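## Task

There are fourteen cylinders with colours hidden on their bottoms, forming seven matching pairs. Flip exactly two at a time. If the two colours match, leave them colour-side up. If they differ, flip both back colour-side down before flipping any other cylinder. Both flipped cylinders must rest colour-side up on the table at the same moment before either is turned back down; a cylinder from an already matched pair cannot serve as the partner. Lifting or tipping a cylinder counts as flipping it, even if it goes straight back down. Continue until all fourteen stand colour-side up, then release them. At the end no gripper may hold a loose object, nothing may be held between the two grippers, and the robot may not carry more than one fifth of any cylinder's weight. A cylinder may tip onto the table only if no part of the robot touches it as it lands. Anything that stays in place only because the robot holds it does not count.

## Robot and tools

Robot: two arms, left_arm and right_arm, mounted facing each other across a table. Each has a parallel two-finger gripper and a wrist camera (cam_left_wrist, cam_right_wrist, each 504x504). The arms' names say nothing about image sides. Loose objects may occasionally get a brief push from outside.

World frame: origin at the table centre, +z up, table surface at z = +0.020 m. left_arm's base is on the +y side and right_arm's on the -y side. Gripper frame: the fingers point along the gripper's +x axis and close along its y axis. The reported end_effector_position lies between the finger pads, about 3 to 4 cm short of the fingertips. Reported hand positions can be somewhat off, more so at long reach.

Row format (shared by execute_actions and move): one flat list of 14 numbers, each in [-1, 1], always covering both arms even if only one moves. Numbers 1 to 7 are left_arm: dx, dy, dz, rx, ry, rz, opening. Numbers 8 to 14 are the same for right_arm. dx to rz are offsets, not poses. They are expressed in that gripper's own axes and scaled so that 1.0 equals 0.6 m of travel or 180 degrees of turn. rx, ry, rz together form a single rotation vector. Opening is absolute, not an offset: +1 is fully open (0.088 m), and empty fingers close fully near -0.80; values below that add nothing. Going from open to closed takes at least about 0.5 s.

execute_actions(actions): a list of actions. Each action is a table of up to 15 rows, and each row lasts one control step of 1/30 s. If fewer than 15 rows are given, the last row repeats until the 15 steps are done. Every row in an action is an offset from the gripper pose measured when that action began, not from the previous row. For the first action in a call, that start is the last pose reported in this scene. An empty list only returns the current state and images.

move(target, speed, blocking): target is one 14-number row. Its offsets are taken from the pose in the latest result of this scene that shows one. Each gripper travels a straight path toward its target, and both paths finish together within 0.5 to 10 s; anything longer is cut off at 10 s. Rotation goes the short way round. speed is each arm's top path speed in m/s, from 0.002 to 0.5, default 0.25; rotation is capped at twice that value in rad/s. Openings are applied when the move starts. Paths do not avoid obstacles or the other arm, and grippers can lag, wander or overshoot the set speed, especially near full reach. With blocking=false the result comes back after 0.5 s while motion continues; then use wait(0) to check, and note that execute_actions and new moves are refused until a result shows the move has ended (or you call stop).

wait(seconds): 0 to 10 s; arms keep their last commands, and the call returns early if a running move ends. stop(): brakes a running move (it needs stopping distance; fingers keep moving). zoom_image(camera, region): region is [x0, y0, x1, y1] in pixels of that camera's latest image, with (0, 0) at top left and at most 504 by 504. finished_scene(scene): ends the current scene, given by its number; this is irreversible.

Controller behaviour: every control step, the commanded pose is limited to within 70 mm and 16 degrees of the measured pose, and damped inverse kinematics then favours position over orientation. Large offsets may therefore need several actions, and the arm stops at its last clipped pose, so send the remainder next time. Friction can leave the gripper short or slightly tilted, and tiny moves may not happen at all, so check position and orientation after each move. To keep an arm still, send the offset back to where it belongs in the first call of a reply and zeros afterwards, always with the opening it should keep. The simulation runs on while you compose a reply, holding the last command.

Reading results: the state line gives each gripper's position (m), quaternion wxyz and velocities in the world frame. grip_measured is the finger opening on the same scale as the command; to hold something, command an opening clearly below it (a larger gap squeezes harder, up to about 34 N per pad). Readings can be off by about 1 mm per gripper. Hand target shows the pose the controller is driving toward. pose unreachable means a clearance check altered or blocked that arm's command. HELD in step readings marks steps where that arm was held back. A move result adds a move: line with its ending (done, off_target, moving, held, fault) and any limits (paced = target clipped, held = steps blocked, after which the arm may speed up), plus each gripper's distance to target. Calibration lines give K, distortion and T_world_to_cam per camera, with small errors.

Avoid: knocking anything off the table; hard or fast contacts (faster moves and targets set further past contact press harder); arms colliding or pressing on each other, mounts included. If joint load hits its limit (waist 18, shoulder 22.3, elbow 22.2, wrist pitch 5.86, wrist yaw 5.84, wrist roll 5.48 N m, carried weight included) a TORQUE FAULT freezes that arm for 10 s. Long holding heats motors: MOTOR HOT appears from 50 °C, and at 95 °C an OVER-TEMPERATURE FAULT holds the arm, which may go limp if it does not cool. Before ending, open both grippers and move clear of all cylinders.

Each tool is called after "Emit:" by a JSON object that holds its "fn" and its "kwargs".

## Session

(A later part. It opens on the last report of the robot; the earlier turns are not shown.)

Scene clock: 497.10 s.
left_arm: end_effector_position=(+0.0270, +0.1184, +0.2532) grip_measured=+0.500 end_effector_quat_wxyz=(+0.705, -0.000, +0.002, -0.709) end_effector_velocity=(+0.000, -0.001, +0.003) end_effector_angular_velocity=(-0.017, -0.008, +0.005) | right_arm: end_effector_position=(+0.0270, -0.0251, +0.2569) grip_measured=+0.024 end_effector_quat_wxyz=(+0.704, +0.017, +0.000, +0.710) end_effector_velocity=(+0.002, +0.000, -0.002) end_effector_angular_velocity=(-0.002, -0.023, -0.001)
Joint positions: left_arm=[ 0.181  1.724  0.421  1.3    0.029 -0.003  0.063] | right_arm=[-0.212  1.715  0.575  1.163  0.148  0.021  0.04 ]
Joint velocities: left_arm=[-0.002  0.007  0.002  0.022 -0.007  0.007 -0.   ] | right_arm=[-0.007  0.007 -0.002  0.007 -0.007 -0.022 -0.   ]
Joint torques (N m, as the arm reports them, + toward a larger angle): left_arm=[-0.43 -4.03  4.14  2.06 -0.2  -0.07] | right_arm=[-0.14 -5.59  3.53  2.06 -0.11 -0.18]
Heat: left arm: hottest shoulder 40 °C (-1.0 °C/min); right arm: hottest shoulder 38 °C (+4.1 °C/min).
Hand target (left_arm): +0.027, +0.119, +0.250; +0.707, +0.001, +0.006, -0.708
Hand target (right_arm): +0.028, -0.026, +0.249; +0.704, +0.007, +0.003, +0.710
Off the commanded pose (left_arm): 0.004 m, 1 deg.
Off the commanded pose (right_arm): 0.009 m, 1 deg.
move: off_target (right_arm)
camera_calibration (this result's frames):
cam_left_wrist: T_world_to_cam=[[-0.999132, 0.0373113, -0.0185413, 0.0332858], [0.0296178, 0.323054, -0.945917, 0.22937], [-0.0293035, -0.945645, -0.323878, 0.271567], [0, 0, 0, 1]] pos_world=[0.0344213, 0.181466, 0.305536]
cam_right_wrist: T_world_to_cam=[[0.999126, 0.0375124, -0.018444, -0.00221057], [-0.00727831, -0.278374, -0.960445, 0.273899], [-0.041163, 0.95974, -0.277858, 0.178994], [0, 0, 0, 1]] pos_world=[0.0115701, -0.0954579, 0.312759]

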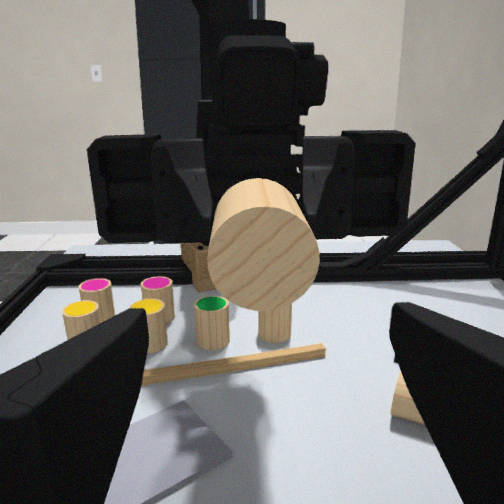

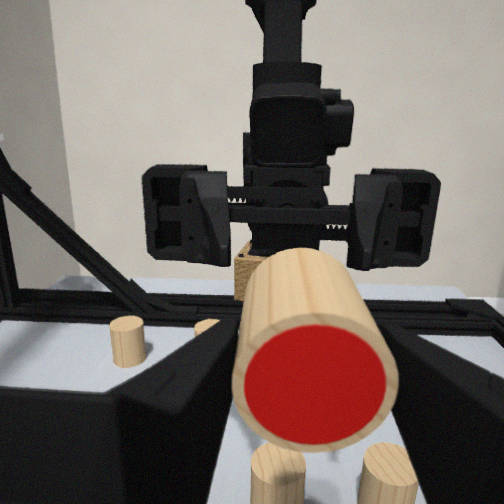

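Emit:
{"fn": "move", "kwargs": {"target": [0.117,0,0.004,0,0,0,0.5,0,0,0,0,0,0,-0.4], "speed": 0.12}}

Emit:
{"fn": "move", "kwargs": {"target": [0,0,0,0,0,0,-0.4,0,0,0,0,0,0,-0.4]}}

Emit:
{"fn": "move", "kwargs": {"target": [0,0,0,0,0,0,-0.4,0,0,0,0,0,0,0.5]}}

Emit:
{"fn": "move", "kwargs": {"target": [0,0,0,0,0,0,-0.4,-0.112,0,0,0,0,0,0.5]}}

Emit:
{"fn": "move", "kwargs": {"target": [-0.25,0.142,-0.135,0,0.503,0,-0.4,0,0,-0.008,-0.008,0.008,-0.003,0.5], "speed": 0.4}}

Scene clock: 503.03 s.
left_arm: end_effector_position=(+0.0275, +0.0507, +0.2559) grip_measured=+0.500 end_effector_quat_wxyz=(+0.705, -0.001, +0.002, -0.710) end_effector_velocity=(-0.002, -0.001, +0.005) end_effector_angular_velocity=(-0.017, +0.007, +0.000) | right_arm: end_effector_position=(+0.0269, -0.0251, +0.2564) grip_measured=+0.024 end_effector_quat_wxyz=(+0.704, +0.016, +0.001, +0.710) end_effector_velocity=(+0.000, -0.000, -0.005) end_effector_angular_velocity=(-0.022, -0.011, +0.005)
Joint positions: left_arm=[ 0.178  1.902  0.703  1.199  0.028 -0.003  0.063] | right_arm=[-0.212  1.716  0.575  1.164  0.148  0.02   0.04 ]
Joint velocities: left_arm=[-0.007 -0.002  0.007  0.007 -0.007 -0.007 -0.   ] | right_arm=[-0.002 -0.002 -0.002 -0.022 -0.007 -0.007 -0.   ]
Joint torques (N m, as the arm reports them, + toward a larger angle): left_arm=[-0.3  -5.72  6.18  1.6  -0.14  0.04] | right_arm=[ 0.11 -6.95  5.14  1.75  0.01  0.01]
Heat: left arm: hottest shoulder 40 °C (+0.0 °C/min); right arm: hottest shoulder 38 °C (+3.0 °C/min).
Hand target (left_arm): +0.027, +0.048, +0.255; +0.705, -0.000, +0.002, -0.709
Hand target (right_arm): +0.027, -0.025, +0.257; +0.704, +0.017, +0.000, +0.710
Off the commanded pose (left_arm): 0.003 m, 0 deg.
Off the commanded pose (right_arm): 0.001 m, 0 deg.
move: done
camera_calibration (this result's frames):
cam_left_wrist: T_world_to_cam=[[-0.999065, 0.0391953, -0.0182302, 0.0362678], [0.0298967, 0.321916, -0.946296, 0.253974], [-0.0312218, -0.945956, -0.322787, 0.208248], [0, 0, 0, 1]] pos_world=[0.0351427, 0.113813, 0.308215]
cam_right_wrist: T_world_to_cam=[[0.999121, 0.0378712, -0.017964, -0.00227381], [-0.00668588, -0.279096, -0.96024, 0.273318], [-0.0413791, 0.959516, -0.278598, 0.179013], [0, 0, 0, 1]] pos_world=[0.0115066, -0.0953973, 0.312282]

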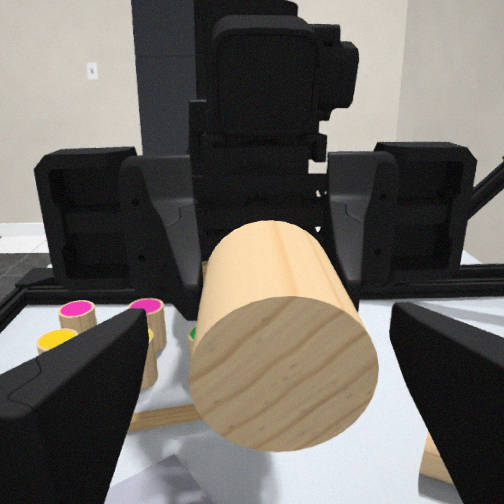

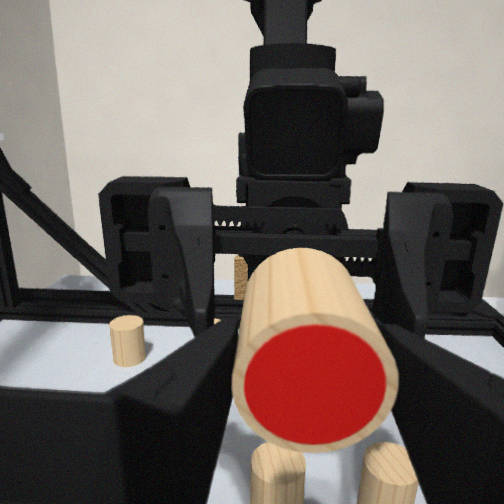

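Scene clock: 503.53 s.
left_arm: end_effector_position=(+0.0271, +0.0507, +0.2558) grip_measured=+0.033 end_effector_quat_wxyz=(+0.704, -0.001, +0.002, -0.710) end_effector_velocity=(+0.000, -0.000, +0.003) end_effector_angular_velocity=(-0.002, +0.007, -0.005) | right_arm: end_effector_position=(+0.0276, -0.0250, +0.2564) grip_measured=+0.024 end_effector_quat_wxyz=(+0.705, +0.016, +0.001, +0.709) end_effector_velocity=(-0.002, -0.000, -0.003) end_effector_angular_velocity=(-0.012, -0.010, +0.019)
Joint positions: left_arm=[ 0.177  1.903  0.703  1.199  0.029 -0.003  0.041] | right_arm=[-0.213  1.716  0.575  1.164  0.149  0.02   0.04 ]
Joint velocities: left_arm=[ 0.002 -0.007  0.002 -0.007  0.007 -0.007 -0.   ] | right_arm=[-0.002  0.002 -0.002 -0.007 -0.022 -0.007 -0.   ]
Joint torques (N m, as the arm reports them, + toward a larger angle): left_arm=[ 0.05 -6.61  5.34  1.76 -0.01  0.02] | right_arm=[ 0.16 -6.84  5.    1.84 -0.04  0.  ]
Heat: left arm: hottest shoulder 40 °C (+0.0 °C/min); right arm: hottest shoulder 38 °C (+3.0 °C/min).
Hand target (left_arm): +0.028, +0.051, +0.256; +0.705, -0.001, +0.002, -0.709
Hand target (right_arm): +0.027, -0.025, +0.256; +0.704, +0.016, +0.001, +0.710
Off the commanded pose (left_arm): 0.000 m, 0 deg.
Off the commanded pose (right_arm): 0.001 m, 0 deg.
move: done
camera_calibration (this result's frames):
cam_left_wrist: T_world_to_cam=[[-0.99902, 0.0403456, -0.0182066, 0.0357855], [0.0302573, 0.322243, -0.946173, 0.253773], [-0.032307, -0.945797, -0.323148, 0.208274], [0, 0, 0, 1]] pos_world=[0.0348007, 0.113765, 0.308068]
cam_right_wrist: T_world_to_cam=[[0.999205, 0.0355845, -0.0179896, -0.00299193], [-0.00734904, -0.279084, -0.960239, 0.273355], [-0.0391902, 0.959607, -0.278601, 0.178932], [0, 0, 0, 1]] pos_world=[0.0120108, -0.0953089, 0.312283]

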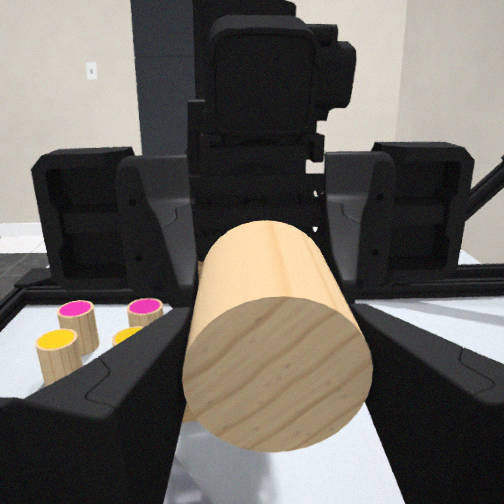

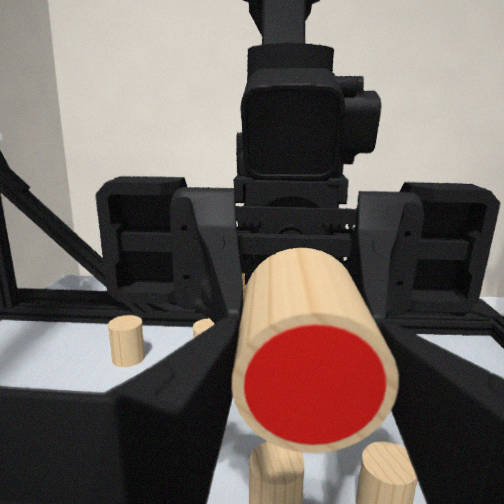

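Scene clock: 504.20 s.
left_arm: end_effector_position=(+0.0271, +0.0507, +0.2558) grip_measured=+0.032 end_effector_quat_wxyz=(+0.704, -0.001, +0.002, -0.710) end_effector_velocity=(-0.000, -0.000, +0.000) end_effector_angular_velocity=(+0.003, +0.022, +0.005) | right_arm: end_effector_position=(+0.0276, -0.0250, +0.2564) grip_measured=+0.498 end_effector_quat_wxyz=(+0.705, +0.016, +0.001, +0.709) end_effector_velocity=(+0.002, -0.000, -0.005) end_effector_angular_velocity=(-0.022, -0.011, -0.000)
Joint positions: left_arm=[ 0.177  1.903  0.703  1.199  0.029 -0.003  0.041] | right_arm=[-0.213  1.716  0.575  1.164  0.149  0.02   0.063]
Joint velocities: left_arm=[-0.002 -0.002  0.002 -0.007 -0.007 -0.022 -0.   ] | right_arm=[-0.007 -0.002 -0.002 -0.022 -0.007 -0.007  0.001]
Joint torques (N m, as the arm reports them, + toward a larger angle): left_arm=[ 0.06 -6.48  5.21  1.74 -0.02  0.01] | right_arm=[ 0.04 -6.83  5.09  1.84  0.02 -0.01]
Heat: left arm: hottest shoulder 40 °C (+0.0 °C/min); right arm: hottest shoulder 38 °C (+3.0 °C/min).
Hand target (left_arm): +0.027, +0.051, +0.256; +0.704, -0.001, +0.002, -0.710
Hand target (right_arm): +0.028, -0.025, +0.256; +0.705, +0.016, +0.001, +0.709
Off the commanded pose (left_arm): 0.000 m, 0 deg.
Off the commanded pose (right_arm): 0.000 m, 0 deg.
move: done
camera_calibration (this result's frames):
cam_left_wrist: T_world_to_cam=[[-0.99902, 0.0403456, -0.0182066, 0.0357855], [0.0302573, 0.322243, -0.946173, 0.253773], [-0.032307, -0.945797, -0.323148, 0.208274], [0, 0, 0, 1]] pos_world=[0.0348007, 0.113765, 0.308068]
cam_right_wrist: T_world_to_cam=[[0.999205, 0.0355845, -0.0179896, -0.00299193], [-0.00734904, -0.279084, -0.960239, 0.273355], [-0.0391902, 0.959607, -0.278601, 0.178932], [0, 0, 0, 1]] pos_world=[0.0120108, -0.0953089, 0.312283]

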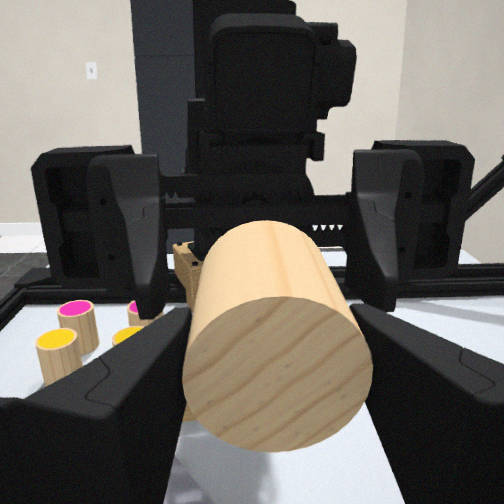

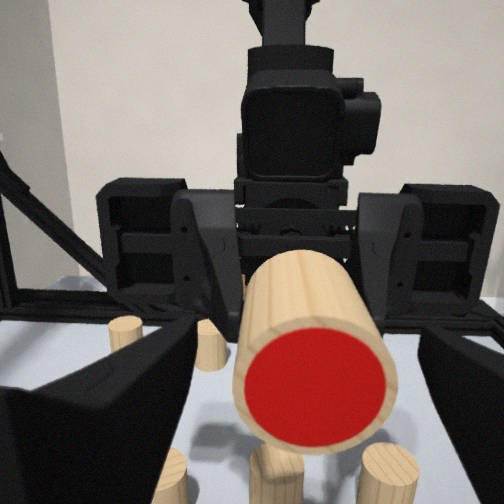

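Scene clock: 505.10 s.
left_arm: end_effector_position=(+0.0271, +0.0507, +0.2558) grip_measured=+0.033 end_effector_quat_wxyz=(+0.704, -0.001, +0.002, -0.710) end_effector_velocity=(-0.000, +0.001, -0.001) end_effector_angular_velocity=(+0.007, +0.007, +0.005) | right_arm: end_effector_position=(+0.0281, -0.0889, +0.2575) grip_measured=+0.500 end_effector_quat_wxyz=(+0.705, +0.020, -0.001, +0.709) end_effector_velocity=(+0.001, -0.003, -0.002) end_effector_angular_velocity=(-0.007, +0.006, -0.005)
Joint positions: left_arm=[ 0.177  1.903  0.703  1.199  0.029 -0.003  0.041] | right_arm=[-0.171  1.489  0.332  1.188  0.191  0.02   0.063]
Joint velocities: left_arm=[-0.002 -0.002 -0.002 -0.007 -0.007 -0.007 -0.   ] | right_arm=[ 0.002 -0.012 -0.012 -0.007  0.007  0.007  0.   ]
Joint torques (N m, as the arm reports them, + toward a larger angle): left_arm=[ 0.04 -6.48  5.26  1.73 -0.03  0.02] | right_arm=[ 0.43 -5.68  3.67  1.63  0.14 -0.03]
Heat: left arm: hottest shoulder 40 °C (+0.0 °C/min); right arm: hottest shoulder 38 °C (+3.0 °C/min).
Hand target (left_arm): +0.027, +0.051, +0.256; +0.704, -0.001, +0.002, -0.710
Hand target (right_arm): +0.028, -0.092, +0.255; +0.705, +0.016, +0.001, +0.709
Off the commanded pose (left_arm): 0.000 m, 0 deg.
Off the commanded pose (right_arm): 0.004 m, 0 deg.
move: done
camera_calibration (this result's frames):
cam_left_wrist: T_world_to_cam=[[-0.99902, 0.0403456, -0.0182066, 0.0357855], [0.0302573, 0.322243, -0.946173, 0.253773], [-0.032307, -0.945797, -0.323148, 0.208274], [0, 0, 0, 1]] pos_world=[0.0348007, 0.113765, 0.308068]
cam_right_wrist: T_world_to_cam=[[0.999144, 0.0361194, -0.0201504, -0.000618945], [-0.00957114, -0.272055, -0.962234, 0.257755], [-0.0402373, 0.961604, -0.271477, 0.238911], [0, 0, 0, 1]] pos_world=[0.0126986, -0.159591, 0.312867]

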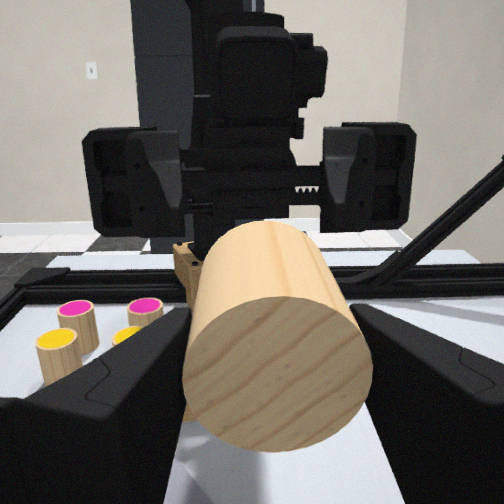

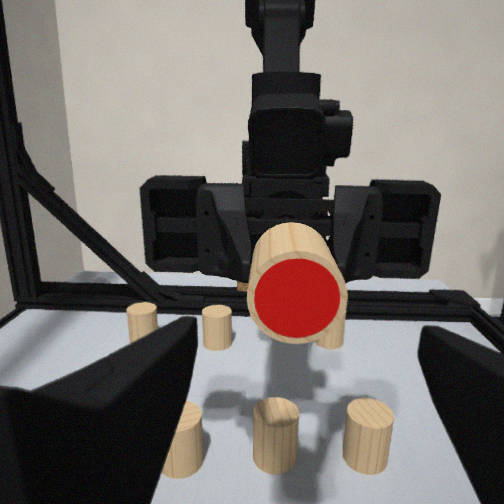

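Scene clock: 507.60 s.
left_arm: end_effector_position=(+0.1102, +0.2011, +0.1740) grip_measured=+0.032 end_effector_quat_wxyz=(+0.496, +0.499, +0.505, -0.501) end_effector_velocity=(+0.001, +0.007, -0.000) end_effector_angular_velocity=(+0.041, -0.011, -0.010) | right_arm: end_effector_position=(+0.0286, -0.0890, +0.2516) grip_measured=+0.500 end_effector_quat_wxyz=(+0.708, +0.003, +0.002, +0.706) end_effector_velocity=(-0.000, -0.000, -0.003) end_effector_angular_velocity=(-0.012, +0.005, +0.005)
Joint positions: left_arm=[ 0.432  1.846  1.304 -1.038  0.009  0.275  0.041] | right_arm=[-0.167  1.489  0.332  1.16   0.203  0.007  0.063]
Joint velocities: left_arm=[-0.002  0.007  0.007 -0.037 -0.022  0.007 -0.   ] | right_arm=[-0.002  0.002 -0.002 -0.007 -0.007  0.007 -0.   ]
Joint torques (N m, as the arm reports them, + toward a larger angle): left_arm=[ 0.21 -5.87  7.07  0.04 -0.19  0.12] | right_arm=[ 0.27 -5.23  5.3   1.63  0.11 -0.18]
Heat: left arm: hottest shoulder 40 °C (+0.0 °C/min); right arm: hottest shoulder 37 °C (+1.0 °C/min).
Hand target (left_arm): +0.113, +0.200, +0.174; +0.496, +0.501, +0.503, -0.499
Hand target (right_arm): +0.028, -0.089, +0.253; +0.708, +0.002, -0.001, +0.706
Off the commanded pose (left_arm): 0.003 m, 1 deg.
Off the commanded pose (right_arm): 0.001 m, 0 deg.
move: done
camera_calibration (this result's frames):
cam_left_wrist: T_world_to_cam=[[-0.998833, 0.0210874, 0.0434496, 0.104391], [0.034171, 0.94433, 0.327222, -0.221703], [-0.0341305, 0.328324, -0.943948, 0.178812], [0, 0, 0, 1]] pos_world=[0.117948, 0.148451, 0.2368]
cam_right_wrist: T_world_to_cam=[[0.999638, 0.0268312, -0.00203989, -0.00661599], [0.00604673, -0.297855, -0.954592, 0.247423], [-0.0262205, 0.954234, -0.297909, 0.243019], [0, 0, 0, 1]] pos_world=[0.0114896, -0.158023, 0.308572]

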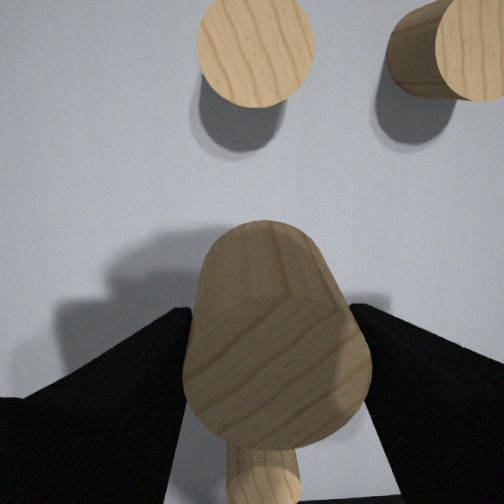

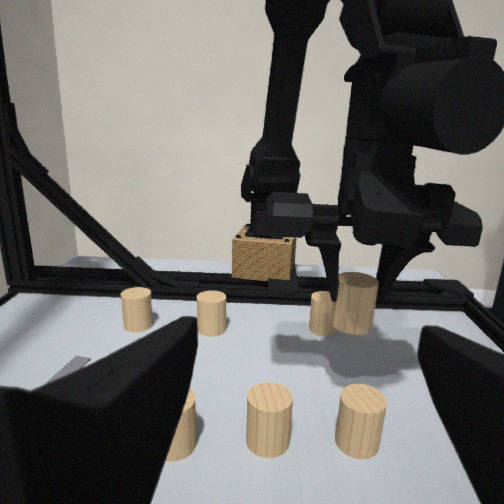

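Emit:
{"fn": "move", "kwargs": {"target": [0.15,0,0,0,0,0,-0.4,0,0,0,0,0,0,0.5], "speed": 0.07}}

Emit:
{"fn": "move", "kwargs": {"target": [0,0,0,0,0,0,0.5,0,0,0,0,0,0,0.5]}}

Emit:
{"fn": "move", "kwargs": {"target": [-0.108,0,0,0,0,0,0.5,0,0,0,0,0,0,0.5]}}

Emit:
{"fn": "move", "kwargs": {"target": [0,0.001,0.121,0,-0.003,0,0.5,0,0,0,0,0,0,0.5]}}

Scene clock: 511.77 s.
left_arm: end_effector_position=(+0.1103, +0.2015, +0.0888) grip_measured=+0.032 end_effector_quat_wxyz=(+0.497, +0.498, +0.503, -0.502) end_effector_velocity=(-0.002, +0.001, -0.002) end_effector_angular_velocity=(+0.001, +0.008, +0.020) | right_arm: end_effector_position=(+0.0286, -0.0890, +0.2515) grip_measured=+0.500 end_effector_quat_wxyz=(+0.708, +0.003, +0.002, +0.706) end_effector_velocity=(+0.002, -0.001, -0.003) end_effector_angular_velocity=(-0.012, -0.010, -0.000)
Joint positions: left_arm=[ 0.432  1.986  1.121 -0.71   0.008  0.275  0.041] | right_arm=[-0.167  1.489  0.332  1.16   0.203  0.007  0.063]
Joint velocities: left_arm=[-0.002  0.002 -0.007  0.007  0.007 -0.022 -0.   ] | right_arm=[-0.007 -0.002 -0.007 -0.007 -0.007 -0.007 -0.   ]
Joint torques (N m, as the arm reports them, + toward a larger angle): left_arm=[-0.11 -5.81  4.31  0.97  0.03 -0.02] | right_arm=[ 0.06 -5.01  4.98  1.85 -0.01  0.  ]
Heat: left arm: hottest shoulder 40 °C (+0.0 °C/min); right arm: hottest shoulder 37 °C (+1.0 °C/min).
Hand target (left_arm): +0.110, +0.202, +0.084; +0.496, +0.499, +0.505, -0.501
Hand target (right_arm): +0.029, -0.089, +0.251; +0.708, +0.003, +0.002, +0.706
Off the commanded pose (left_arm): 0.005 m, 0 deg.
Off the commanded pose (right_arm): 0.000 m, 0 deg.
move: done
camera_calibration (this result's frames):
cam_left_wrist: T_world_to_cam=[[-0.998918, 0.020923, 0.0415275, 0.108389], [0.0332222, 0.945978, 0.322523, -0.193969], [-0.032536, 0.323554, -0.94565, 0.0992074], [0, 0, 0, 1]] pos_world=[0.117944, 0.149123, 0.151874]
cam_right_wrist: T_world_to_cam=[[0.999638, 0.0268305, -0.0019737, -0.00663285], [0.00611952, -0.298212, -0.95448, 0.247282], [-0.0261977, 0.954123, -0.298268, 0.243074], [0, 0, 0, 1]] pos_world=[0.0114852, -0.158002, 0.308514]

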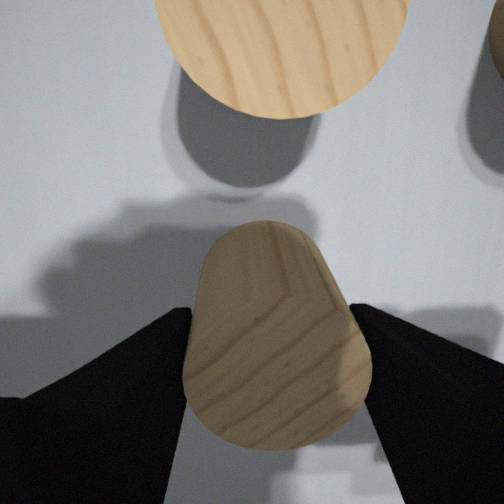

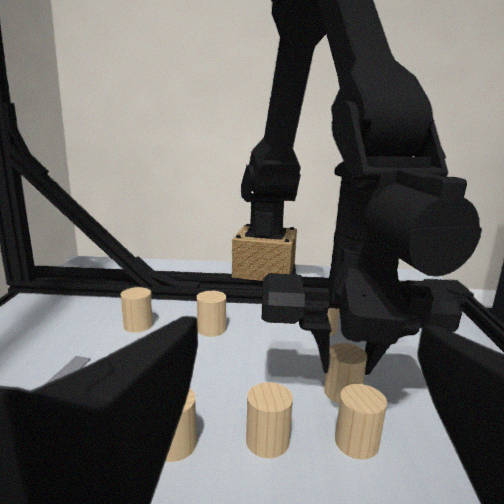

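Scene clock: 512.43 s.
left_arm: end_effector_position=(+0.1104, +0.2013, +0.0888) grip_measured=+0.498 end_effector_quat_wxyz=(+0.498, +0.498, +0.503, -0.502) end_effector_velocity=(+0.001, +0.003, +0.000) end_effector_angular_velocity=(+0.009, -0.005, +0.024) | right_arm: end_effector_position=(+0.0286, -0.0890, +0.2515) grip_measured=+0.500 end_effector_quat_wxyz=(+0.708, +0.003, +0.002, +0.706) end_effector_velocity=(+0.002, -0.001, +0.000) end_effector_angular_velocity=(-0.002, -0.008, -0.010)
Joint positions: left_arm=[ 0.432  1.986  1.121 -0.709  0.008  0.275  0.063] | right_arm=[-0.167  1.489  0.332  1.16   0.203  0.007  0.063]
Joint velocities: left_arm=[ 0.002 -0.002 -0.002 -0.007 -0.007 -0.022  0.001] | right_arm=[-0.002 -0.007 -0.002 -0.007  0.007 -0.007 -0.   ]
Joint torques (N m, as the arm reports them, + toward a larger angle): left_arm=[-0.02 -6.78  5.07  0.17  0.01  0.01] | right_arm=[ 0.   -5.01  5.01  1.83  0.   -0.01]
Heat: left arm: hottest shoulder 40 °C (+0.0 °C/min); right arm: hottest shoulder 37 °C (+2.0 °C/min).
Hand target (left_arm): +0.110, +0.201, +0.089; +0.497, +0.498, +0.503, -0.502
Hand target (right_arm): +0.029, -0.089, +0.252; +0.708, +0.003, +0.002, +0.706
Off the commanded pose (left_arm): 0.000 m, 0 deg.
Off the commanded pose (right_arm): 0.000 m, 0 deg.
move: done
camera_calibration (this result's frames):
cam_left_wrist: T_world_to_cam=[[-0.998919, 0.0213346, 0.0413053, 0.108375], [0.0335164, 0.946203, 0.321832, -0.193835], [-0.032217, 0.322868, -0.945895, 0.0993846], [0, 0, 0, 1]] pos_world=[0.117956, 0.149007, 0.151913]
cam_right_wrist: T_world_to_cam=[[0.999638, 0.0268305, -0.0019737, -0.00663285], [0.00611952, -0.298212, -0.95448, 0.247282], [-0.0261977, 0.954123, -0.298268, 0.243074], [0, 0, 0, 1]] pos_world=[0.0114852, -0.158002, 0.308514]

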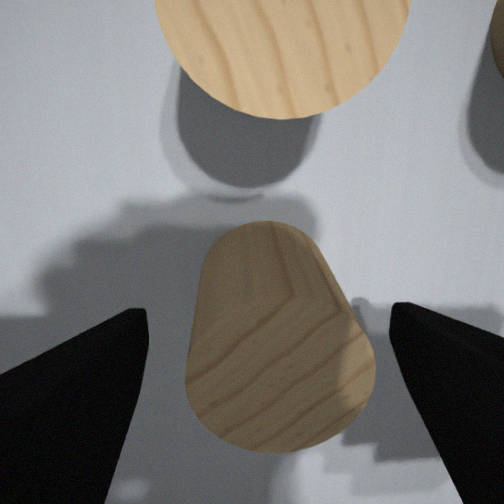

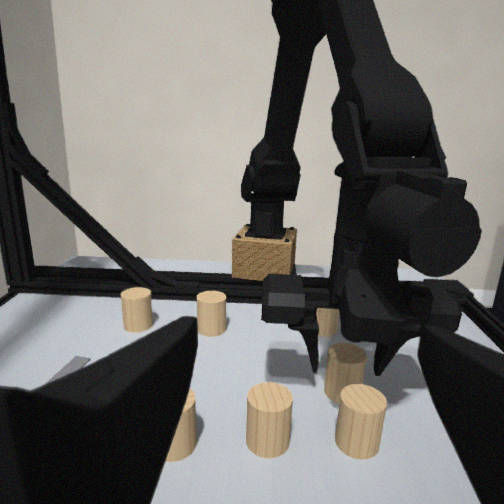

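Scene clock: 513.30 s.
left_arm: end_effector_position=(+0.1097, +0.2037, +0.1478) grip_measured=+0.500 end_effector_quat_wxyz=(+0.492, +0.501, +0.508, -0.499) end_effector_velocity=(-0.001, +0.003, +0.003) end_effector_angular_velocity=(+0.014, -0.004, +0.005) | right_arm: end_effector_position=(+0.0286, -0.0890, +0.2515) grip_measured=+0.500 end_effector_quat_wxyz=(+0.708, +0.003, +0.002, +0.706) end_effector_velocity=(-0.002, -0.001, +0.002) end_effector_angular_velocity=(+0.007, -0.006, +0.020)
Joint positions: left_arm=[ 0.432  1.879  1.237 -0.949  0.008  0.275  0.063] | right_arm=[-0.167  1.489  0.332  1.16   0.203  0.007  0.063]
Joint velocities: left_arm=[-0.002 -0.007  0.002 -0.022 -0.007 -0.007 -0.   ] | right_arm=[-0.002 -0.002 -0.002  0.007 -0.022 -0.007 -0.   ]
Joint torques (N m, as the arm reports them, + toward a larger angle): left_arm=[ 0.07 -7.7   6.61  0.    0.01  0.01] | right_arm=[ 0.04 -4.97  5.03  1.85  0.   -0.01]
Heat: left arm: hottest shoulder 40 °C (+0.0 °C/min); right arm: hottest shoulder 37 °C (+2.0 °C/min).
Hand target (left_arm): +0.111, +0.201, +0.154; +0.498, +0.498, +0.502, -0.502
Hand target (right_arm): +0.029, -0.089, +0.252; +0.708, +0.003, +0.002, +0.706
Off the commanded pose (left_arm): 0.006 m, 1 deg.
Off the commanded pose (right_arm): 0.000 m, 0 deg.
move: done
camera_calibration (this result's frames):
cam_left_wrist: T_world_to_cam=[[-0.998719, 0.0206278, 0.0462029, 0.104603], [0.0350198, 0.940883, 0.336917, -0.216389], [-0.0365217, 0.338103, -0.9404, 0.150924], [0, 0, 0, 1]] pos_world=[0.117559, 0.150411, 0.210001]
cam_right_wrist: T_world_to_cam=[[0.999638, 0.0268305, -0.0019737, -0.00663285], [0.00611952, -0.298212, -0.95448, 0.247282], [-0.0261977, 0.954123, -0.298268, 0.243074], [0, 0, 0, 1]] pos_world=[0.0114852, -0.158002, 0.308514]

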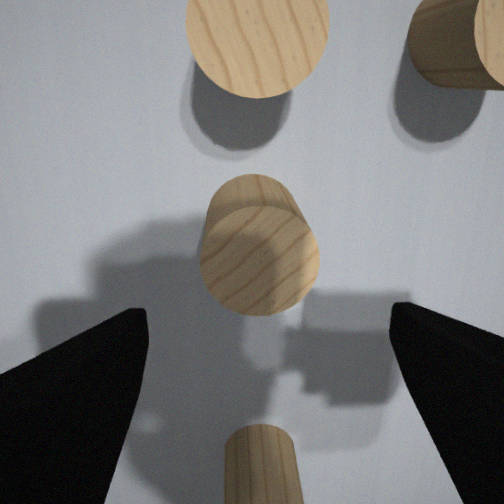

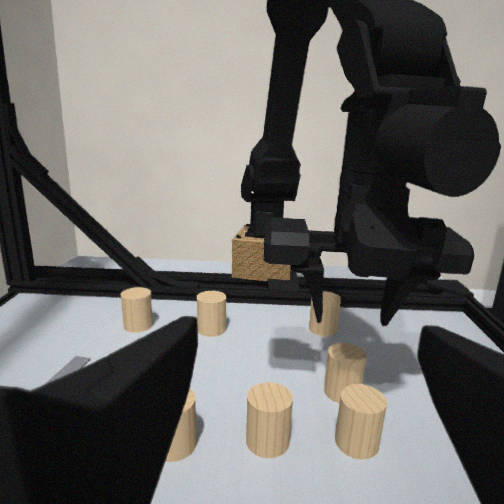

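Scene clock: 514.20 s.
left_arm: end_effector_position=(+0.1111, +0.1333, +0.1472) grip_measured=+0.500 end_effector_quat_wxyz=(+0.496, +0.499, +0.504, -0.501) end_effector_velocity=(+0.000, +0.000, +0.001) end_effector_angular_velocity=(+0.014, -0.004, +0.005) | right_arm: end_effector_position=(+0.0286, -0.0890, +0.2515) grip_measured=+0.500 end_effector_quat_wxyz=(+0.708, +0.003, +0.002, +0.706) end_effector_velocity=(-0.002, -0.001, -0.002) end_effector_angular_velocity=(-0.007, -0.009, +0.010)
Joint positions: left_arm=[ 0.387  2.116  1.58  -1.044  0.008  0.232  0.063] | right_arm=[-0.167  1.489  0.332  1.16   0.203  0.007  0.063]
Joint velocities: left_arm=[-0.002  0.007  0.017 -0.022 -0.007 -0.007 -0.   ] | right_arm=[ 0.002 -0.002 -0.002 -0.007 -0.007 -0.007 -0.   ]
Joint torques (N m, as the arm reports them, + toward a larger angle): left_arm=[-0.3  -7.41  6.85  0.02  0.13 -0.09] | right_arm=[ 0.04 -4.93  5.02  1.84  0.02  0.  ]
Heat: left arm: hottest shoulder 40 °C (+0.0 °C/min); right arm: hottest shoulder 37 °C (+2.0 °C/min).
Hand target (left_arm): +0.110, +0.131, +0.146; +0.495, +0.498, +0.505, -0.502
Hand target (right_arm): +0.029, -0.089, +0.252; +0.708, +0.003, +0.002, +0.706
Off the commanded pose (left_arm): 0.002 m, 0 deg.
Off the commanded pose (right_arm): 0.000 m, 0 deg.
move: done
camera_calibration (this result's frames):
cam_left_wrist: T_world_to_cam=[[-0.99884, 0.0226423, 0.0424998, 0.107732], [0.0353115, 0.944459, 0.326726, -0.149015], [-0.0327415, 0.327848, -0.944163, 0.175769], [0, 0, 0, 1]] pos_world=[0.118624, 0.0806734, 0.210063]
cam_right_wrist: T_world_to_cam=[[0.999638, 0.0268305, -0.0019737, -0.00663285], [0.00611952, -0.298212, -0.95448, 0.247282], [-0.0261977, 0.954123, -0.298268, 0.243074], [0, 0, 0, 1]] pos_world=[0.0114852, -0.158002, 0.308514]

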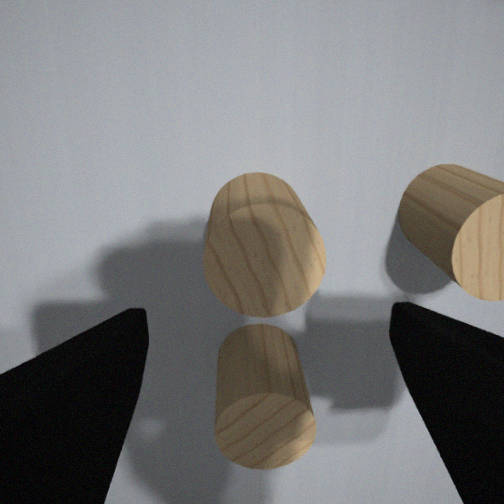

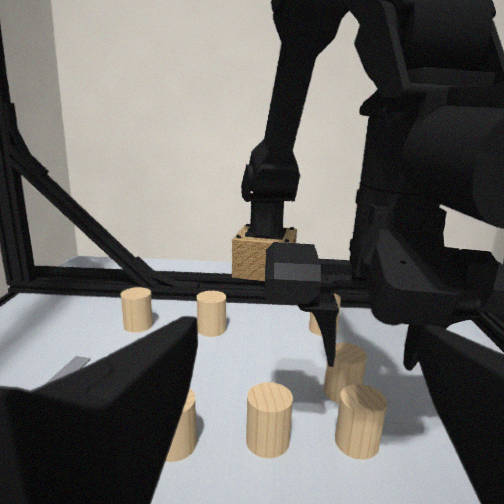

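Emit:
{"fn": "execute_actions", "kwargs": {"actions": []}}

Scene clock: 522.77 s.
left_arm: end_effector_position=(+0.1111, +0.1331, +0.1471) grip_measured=+0.500 end_effector_quat_wxyz=(+0.495, +0.499, +0.504, -0.501) end_effector_velocity=(-0.002, +0.002, +0.000) end_effector_angular_velocity=(+0.009, -0.006, -0.000) | right_arm: end_effector_position=(+0.0286, -0.0890, +0.2515) grip_measured=+0.500 end_effector_quat_wxyz=(+0.708, +0.003, +0.002, +0.706) end_effector_velocity=(+0.002, -0.001, +0.000) end_effector_angular_velocity=(-0.002, +0.007, -0.010)
Joint positions: left_arm=[ 0.387  2.117  1.582 -1.045  0.008  0.231  0.063] | right_arm=[-0.167  1.489  0.332  1.16   0.203  0.007  0.063]
Joint velocities: left_arm=[-0.007 -0.002 -0.002 -0.007 -0.007 -0.007 -0.   ] | right_arm=[-0.002 -0.007 -0.002 -0.007  0.007  0.007 -0.   ]
Joint torques (N m, as the arm reports them, + toward a larger angle): left_arm=[-0.25 -7.56  6.83  0.03  0.11 -0.1 ] | right_arm=[ 0.07 -4.98  5.01  1.83  0.   -0.01]
Heat: left arm: hottest shoulder 41 °C (+2.0 °C/min); right arm: hottest shoulder 36 °C (+0.0 °C/min).
Hand target (left_arm): +0.110, +0.131, +0.146; +0.495, +0.498, +0.506, -0.501
Hand target (right_arm): +0.029, -0.089, +0.252; +0.708, +0.003, +0.002, +0.706
Off the commanded pose (left_arm): 0.002 m, 0 deg.
Off the commanded pose (right_arm): 0.000 m, 0 deg.
camera_calibration (this result's frames):
cam_left_wrist: T_world_to_cam=[[-0.998841, 0.0222295, 0.042688, 0.107816], [0.0350074, 0.944228, 0.327426, -0.148828], [-0.0330287, 0.328541, -0.943912, 0.17563], [0, 0, 0, 1]] pos_world=[0.118702, 0.080429, 0.209907]
cam_right_wrist: T_world_to_cam=[[0.999638, 0.0268305, -0.0019737, -0.00663285], [0.00611952, -0.298212, -0.95448, 0.247282], [-0.0261977, 0.954123, -0.298268, 0.243074], [0, 0, 0, 1]] pos_world=[0.0114852, -0.158002, 0.308514]

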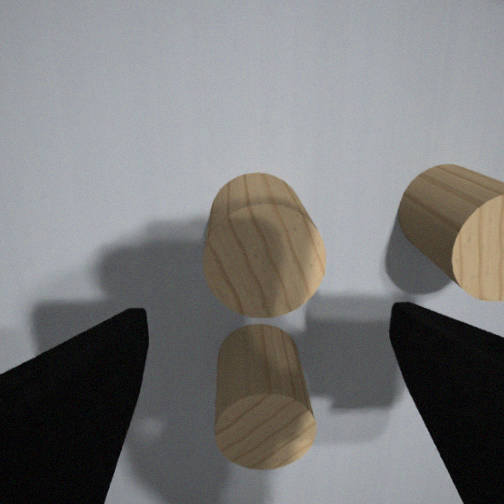

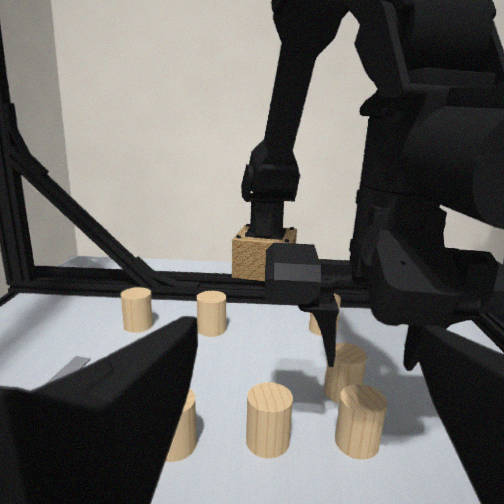

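Emit:
{"fn": "move", "kwargs": {"target": [0.100,-0.001,0.006,0,0,0,0.5,0,0,0,0,0,0,0.5], "speed": 0.08}}

Emit:
{"fn": "execute_actions", "kwargs": {"actions": [[[0,0,0,0,0,0,-0.4,0,0,0,0,0,0,0.5]]]}}

Emit:
{"fn": "move", "kwargs": {"target": [-0.16,0,0,0,0,0,-0.4,0,0,0,0,0,0,0.5], "speed": 0.3}}

Emit:
{"fn": "move", "kwargs": {"target": [-0.115,-0.138,0.13,0,-0.502,0,-0.4,0,0,0,0,0,0,0.5], "speed": 0.4}}

Scene clock: 526.60 s.
left_arm: end_effector_position=(+0.1116, +0.1288, +0.0913) grip_measured=+0.500 end_effector_quat_wxyz=(+0.498, +0.498, +0.501, -0.503) end_effector_velocity=(-0.002, +0.002, +0.000) end_effector_angular_velocity=(+0.009, -0.005, +0.015) | right_arm: end_effector_position=(+0.0286, -0.0890, +0.2515) grip_measured=+0.500 end_effector_quat_wxyz=(+0.708, +0.003, +0.002, +0.706) end_effector_velocity=(+0.002, -0.001, -0.003) end_effector_angular_velocity=(-0.017, -0.011, -0.010)
Joint positions: left_arm=[ 0.386  2.207  1.489 -0.853  0.008  0.231  0.063] | right_arm=[-0.167  1.489  0.332  1.16   0.203  0.007  0.063]
Joint velocities: left_arm=[-0.007 -0.002 -0.002 -0.007 -0.007 -0.022 -0.   ] | right_arm=[-0.002 -0.007 -0.002 -0.022  0.007 -0.007 -0.   ]
Joint torques (N m, as the arm reports them, + toward a larger angle): left_arm=[-0.27 -7.63  4.98  0.46 -0.04 -0.1 ] | right_arm=[ 0.05 -4.93  5.    1.84  0.    0.  ]
Heat: left arm: hottest shoulder 41 °C (+2.0 °C/min); right arm: hottest shoulder 36 °C (+0.0 °C/min).
Hand target (left_arm): +0.110, +0.130, +0.087; +0.495, +0.499, +0.504, -0.501
Hand target (right_arm): +0.029, -0.089, +0.252; +0.708, +0.003, +0.002, +0.706
Off the commanded pose (left_arm): 0.005 m, 1 deg.
Off the commanded pose (right_arm): 0.000 m, 0 deg.
move: done
camera_calibration (this result's frames):
cam_left_wrist: T_world_to_cam=[[-0.99891, 0.0233618, 0.0404008, 0.110899], [0.0350545, 0.947082, 0.319072, -0.126129], [-0.0308088, 0.32014, -0.946869, 0.125458], [0, 0, 0, 1]] pos_world=[0.119064, 0.0766992, 0.154556]
cam_right_wrist: T_world_to_cam=[[0.999638, 0.0268305, -0.0019737, -0.00663285], [0.00611952, -0.298212, -0.95448, 0.247282], [-0.0261977, 0.954123, -0.298268, 0.243074], [0, 0, 0, 1]] pos_world=[0.0114852, -0.158002, 0.308514]

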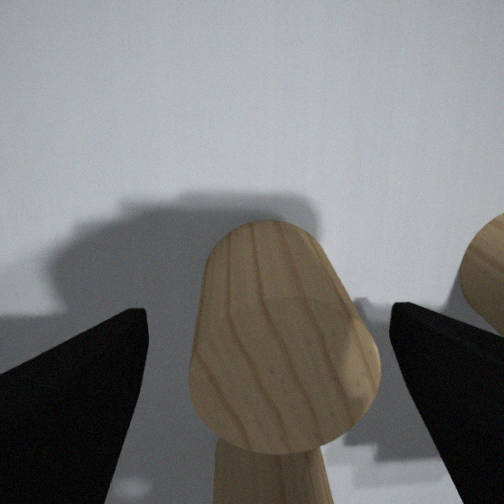

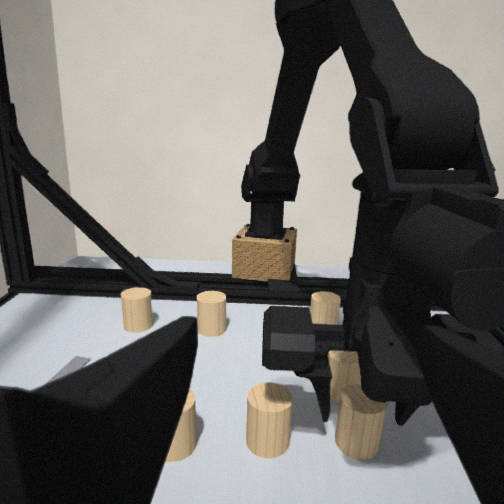

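Scene clock: 527.10 s.
left_arm: end_effector_position=(+0.1114, +0.1290, +0.0913) grip_measured=+0.033 end_effector_quat_wxyz=(+0.497, +0.498, +0.502, -0.503) end_effector_velocity=(-0.003, +0.003, -0.001) end_effector_angular_velocity=(+0.014, -0.004, -0.000) | right_arm: end_effector_position=(+0.0286, -0.0890, +0.2515) grip_measured=+0.500 end_effector_quat_wxyz=(+0.708, +0.003, +0.002, +0.706) end_effector_velocity=(-0.000, -0.001, +0.000) end_effector_angular_velocity=(-0.002, -0.022, +0.005)
Joint positions: left_arm=[ 0.386  2.207  1.489 -0.854  0.01   0.231  0.041] | right_arm=[-0.167  1.489  0.332  1.16   0.203  0.007  0.063]
Joint velocities: left_arm=[-0.007 -0.002 -0.007 -0.007 -0.007 -0.007  0.   ] | right_arm=[-0.002 -0.007 -0.002 -0.007 -0.007 -0.022 -0.   ]
Joint torques (N m, as the arm reports them, + toward a larger angle): left_arm=[-0.03 -8.49  5.36  0.36 -0.04 -0.01] | right_arm=[ 0.09 -4.94  5.06  1.84  0.    0.  ]
Heat: left arm: hottest shoulder 41 °C (+2.0 °C/min); right arm: hottest shoulder 36 °C (+0.0 °C/min).
Hand target (left_arm): +0.112, +0.129, +0.091; +0.498, +0.498, +0.501, -0.503
Hand target (right_arm): +0.029, -0.089, +0.252; +0.708, +0.003, +0.002, +0.706
Off the commanded pose (left_arm): 0.000 m, 0 deg.
Off the commanded pose (right_arm): 0.000 m, 0 deg.
Step readings (end_effector_position):
0: left_arm (+0.1116, +0.1288, +0.0913) | right_arm (+0.0286, -0.0890, +0.2515)
1: left_arm (+0.1116, +0.1288, +0.0913) | right_arm (+0.0286, -0.0890, +0.2515)
2: left_arm (+0.1116, +0.1288, +0.0913) | right_arm (+0.0286, -0.0890, +0.2515)
4: left_arm (+0.1115, +0.1289, +0.0913) | right_arm (+0.0286, -0.0890, +0.2515)
8: left_arm (+0.1113, +0.1291, +0.0912) | right_arm (+0.0286, -0.0890, +0.2515)
15: end_effector_position above
camera_calibration (this result's frames):
cam_left_wrist: T_world_to_cam=[[-0.998838, 0.0233292, 0.0421628, 0.110449], [0.0356113, 0.946837, 0.319737, -0.126391], [-0.0324621, 0.320867, -0.946568, 0.125453], [0, 0, 0, 1]] pos_world=[0.118895, 0.0768417, 0.154505]
cam_right_wrist: T_world_to_cam=[[0.999638, 0.0268305, -0.0019737, -0.00663285], [0.00611952, -0.298212, -0.95448, 0.247282], [-0.0261977, 0.954123, -0.298268, 0.243074], [0, 0, 0, 1]] pos_world=[0.0114852, -0.158002, 0.308514]

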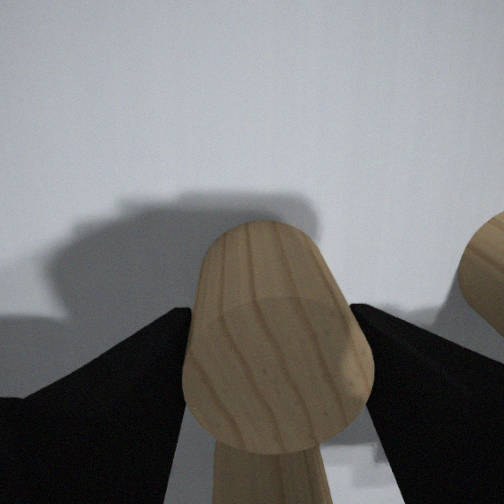

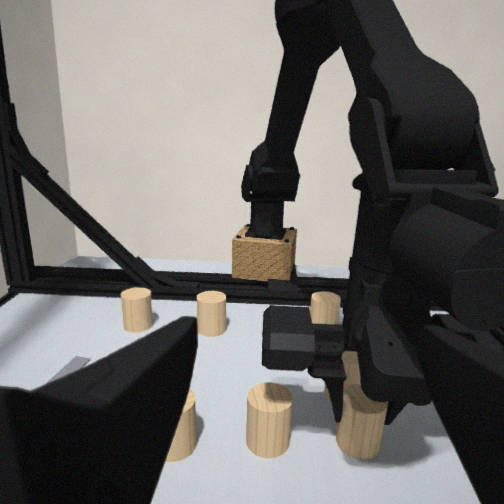

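Scene clock: 528.00 s.
left_arm: end_effector_position=(+0.1110, +0.1307, +0.1825) grip_measured=+0.033 end_effector_quat_wxyz=(+0.494, +0.500, +0.505, -0.501) end_effector_velocity=(-0.001, +0.003, +0.007) end_effector_angular_velocity=(+0.013, -0.004, -0.010) | right_arm: end_effector_position=(+0.0286, -0.0890, +0.2515) grip_measured=+0.500 end_effector_quat_wxyz=(+0.708, +0.003, +0.002, +0.706) end_effector_velocity=(-0.000, -0.001, +0.002) end_effector_angular_velocity=(+0.007, -0.006, +0.005)
Joint positions: left_arm=[ 0.386  2.098  1.696 -1.182  0.01   0.231  0.041] | right_arm=[-0.167  1.489  0.332  1.16   0.203  0.007  0.063]
Joint velocities: left_arm=[-0.002 -0.007  0.017 -0.037 -0.007  0.007 -0.   ] | right_arm=[-0.002 -0.002 -0.002  0.007 -0.007 -0.007 -0.   ]
Joint torques (N m, as the arm reports them, + toward a larger angle): left_arm=[ 0.03 -8.75  7.1   0.01 -0.02  0.03] | right_arm=[ 0.06 -4.96  5.    1.83  0.01 -0.02]
Heat: left arm: hottest shoulder 41 °C (+2.0 °C/min); right arm: hottest shoulder 36 °C (+0.0 °C/min).
Hand target (left_arm): +0.112, +0.129, +0.187; +0.497, +0.498, +0.502, -0.503
Hand target (right_arm): +0.029, -0.089, +0.252; +0.708, +0.003, +0.002, +0.706
Off the commanded pose (left_arm): 0.005 m, 1 deg.
Off the commanded pose (right_arm): 0.000 m, 0 deg.
move: done
camera_calibration (this result's frames):
cam_left_wrist: T_world_to_cam=[[-0.998721, 0.0228266, 0.0451124, 0.105697], [0.036485, 0.943093, 0.330523, -0.158678], [-0.0350004, 0.331746, -0.942719, 0.209448], [0, 0, 0, 1]] pos_world=[0.118682, 0.0777522, 0.245129]
cam_right_wrist: T_world_to_cam=[[0.999638, 0.0268305, -0.0019737, -0.00663285], [0.00611952, -0.298212, -0.95448, 0.247282], [-0.0261977, 0.954123, -0.298268, 0.243074], [0, 0, 0, 1]] pos_world=[0.0114852, -0.158002, 0.308514]

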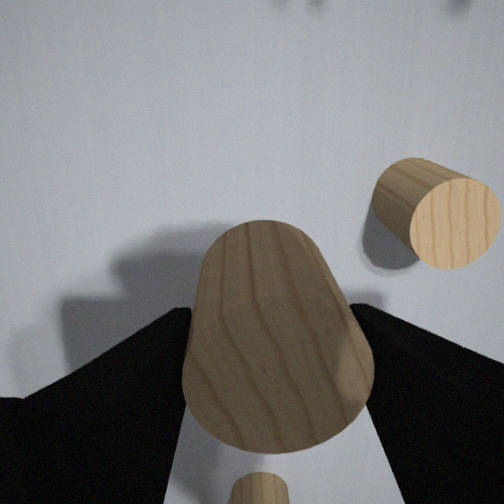

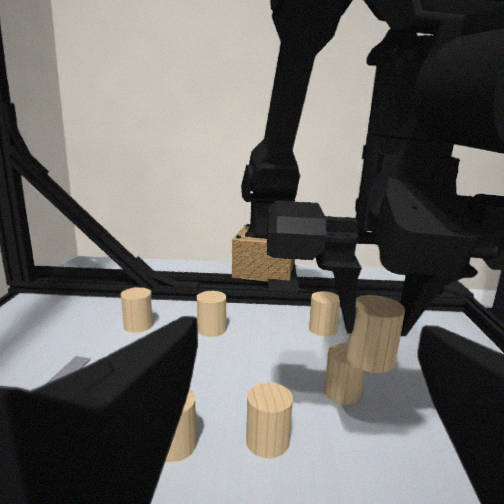

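Scene clock: 530.57 s.
left_arm: end_effector_position=(+0.0286, +0.0529, +0.2550) grip_measured=+0.033 end_effector_quat_wxyz=(+0.702, -0.002, +0.003, -0.712) end_effector_velocity=(-0.002, +0.001, +0.005) end_effector_angular_velocity=(-0.022, +0.007, +0.000) | right_arm: end_effector_position=(+0.0286, -0.0890, +0.2515) grip_measured=+0.500 end_effector_quat_wxyz=(+0.708, +0.003, +0.002, +0.706) end_effector_velocity=(-0.000, -0.001, -0.002) end_effector_angular_velocity=(-0.007, +0.006, +0.005)
Joint positions: left_arm=[ 0.185  1.9    0.693  1.205  0.041 -0.006  0.041] | right_arm=[-0.167  1.489  0.332  1.16   0.203  0.007  0.063]
Joint velocities: left_arm=[-0.007 -0.002 -0.002  0.022 -0.007 -0.007 -0.   ] | right_arm=[-0.002 -0.002 -0.002 -0.007 -0.007  0.007 -0.   ]
Joint torques (N m, as the arm reports them, + toward a larger angle): left_arm=[-0.28 -5.89  4.87  2.09 -0.18 -0.07] | right_arm=[ 0.04 -4.98  5.    1.83  0.01 -0.01]
Heat: left arm: hottest shoulder 42 °C (+3.0 °C/min); right arm: hottest shoulder 36 °C (+0.0 °C/min).
Hand target (left_arm): +0.028, +0.053, +0.252; +0.704, -0.002, +0.005, -0.710
Hand target (right_arm): +0.029, -0.089, +0.252; +0.708, +0.003, +0.002, +0.706
Off the commanded pose (left_arm): 0.003 m, 1 deg.
Off the commanded pose (right_arm): 0.000 m, 0 deg.
move: done
camera_calibration (this result's frames):
cam_left_wrist: T_world_to_cam=[[-0.998842, 0.0456825, -0.0151107, 0.036045], [0.0290619, 0.322476, -0.946131, 0.252249], [-0.0383488, -0.945475, -0.32343, 0.210412], [0, 0, 0, 1]] pos_world=[0.0367415, 0.115949, 0.307259]
cam_right_wrist: T_world_to_cam=[[0.999638, 0.0268305, -0.0019737, -0.00663285], [0.00611952, -0.298212, -0.95448, 0.247282], [-0.0261977, 0.954123, -0.298268, 0.243074], [0, 0, 0, 1]] pos_world=[0.0114852, -0.158002, 0.308514]

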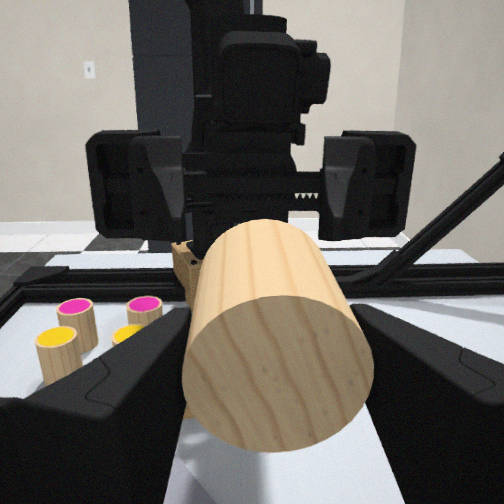

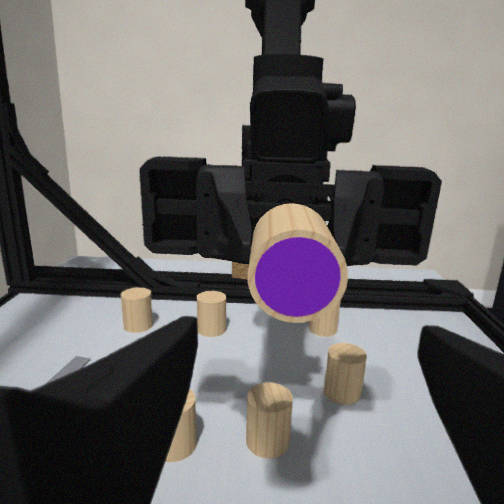

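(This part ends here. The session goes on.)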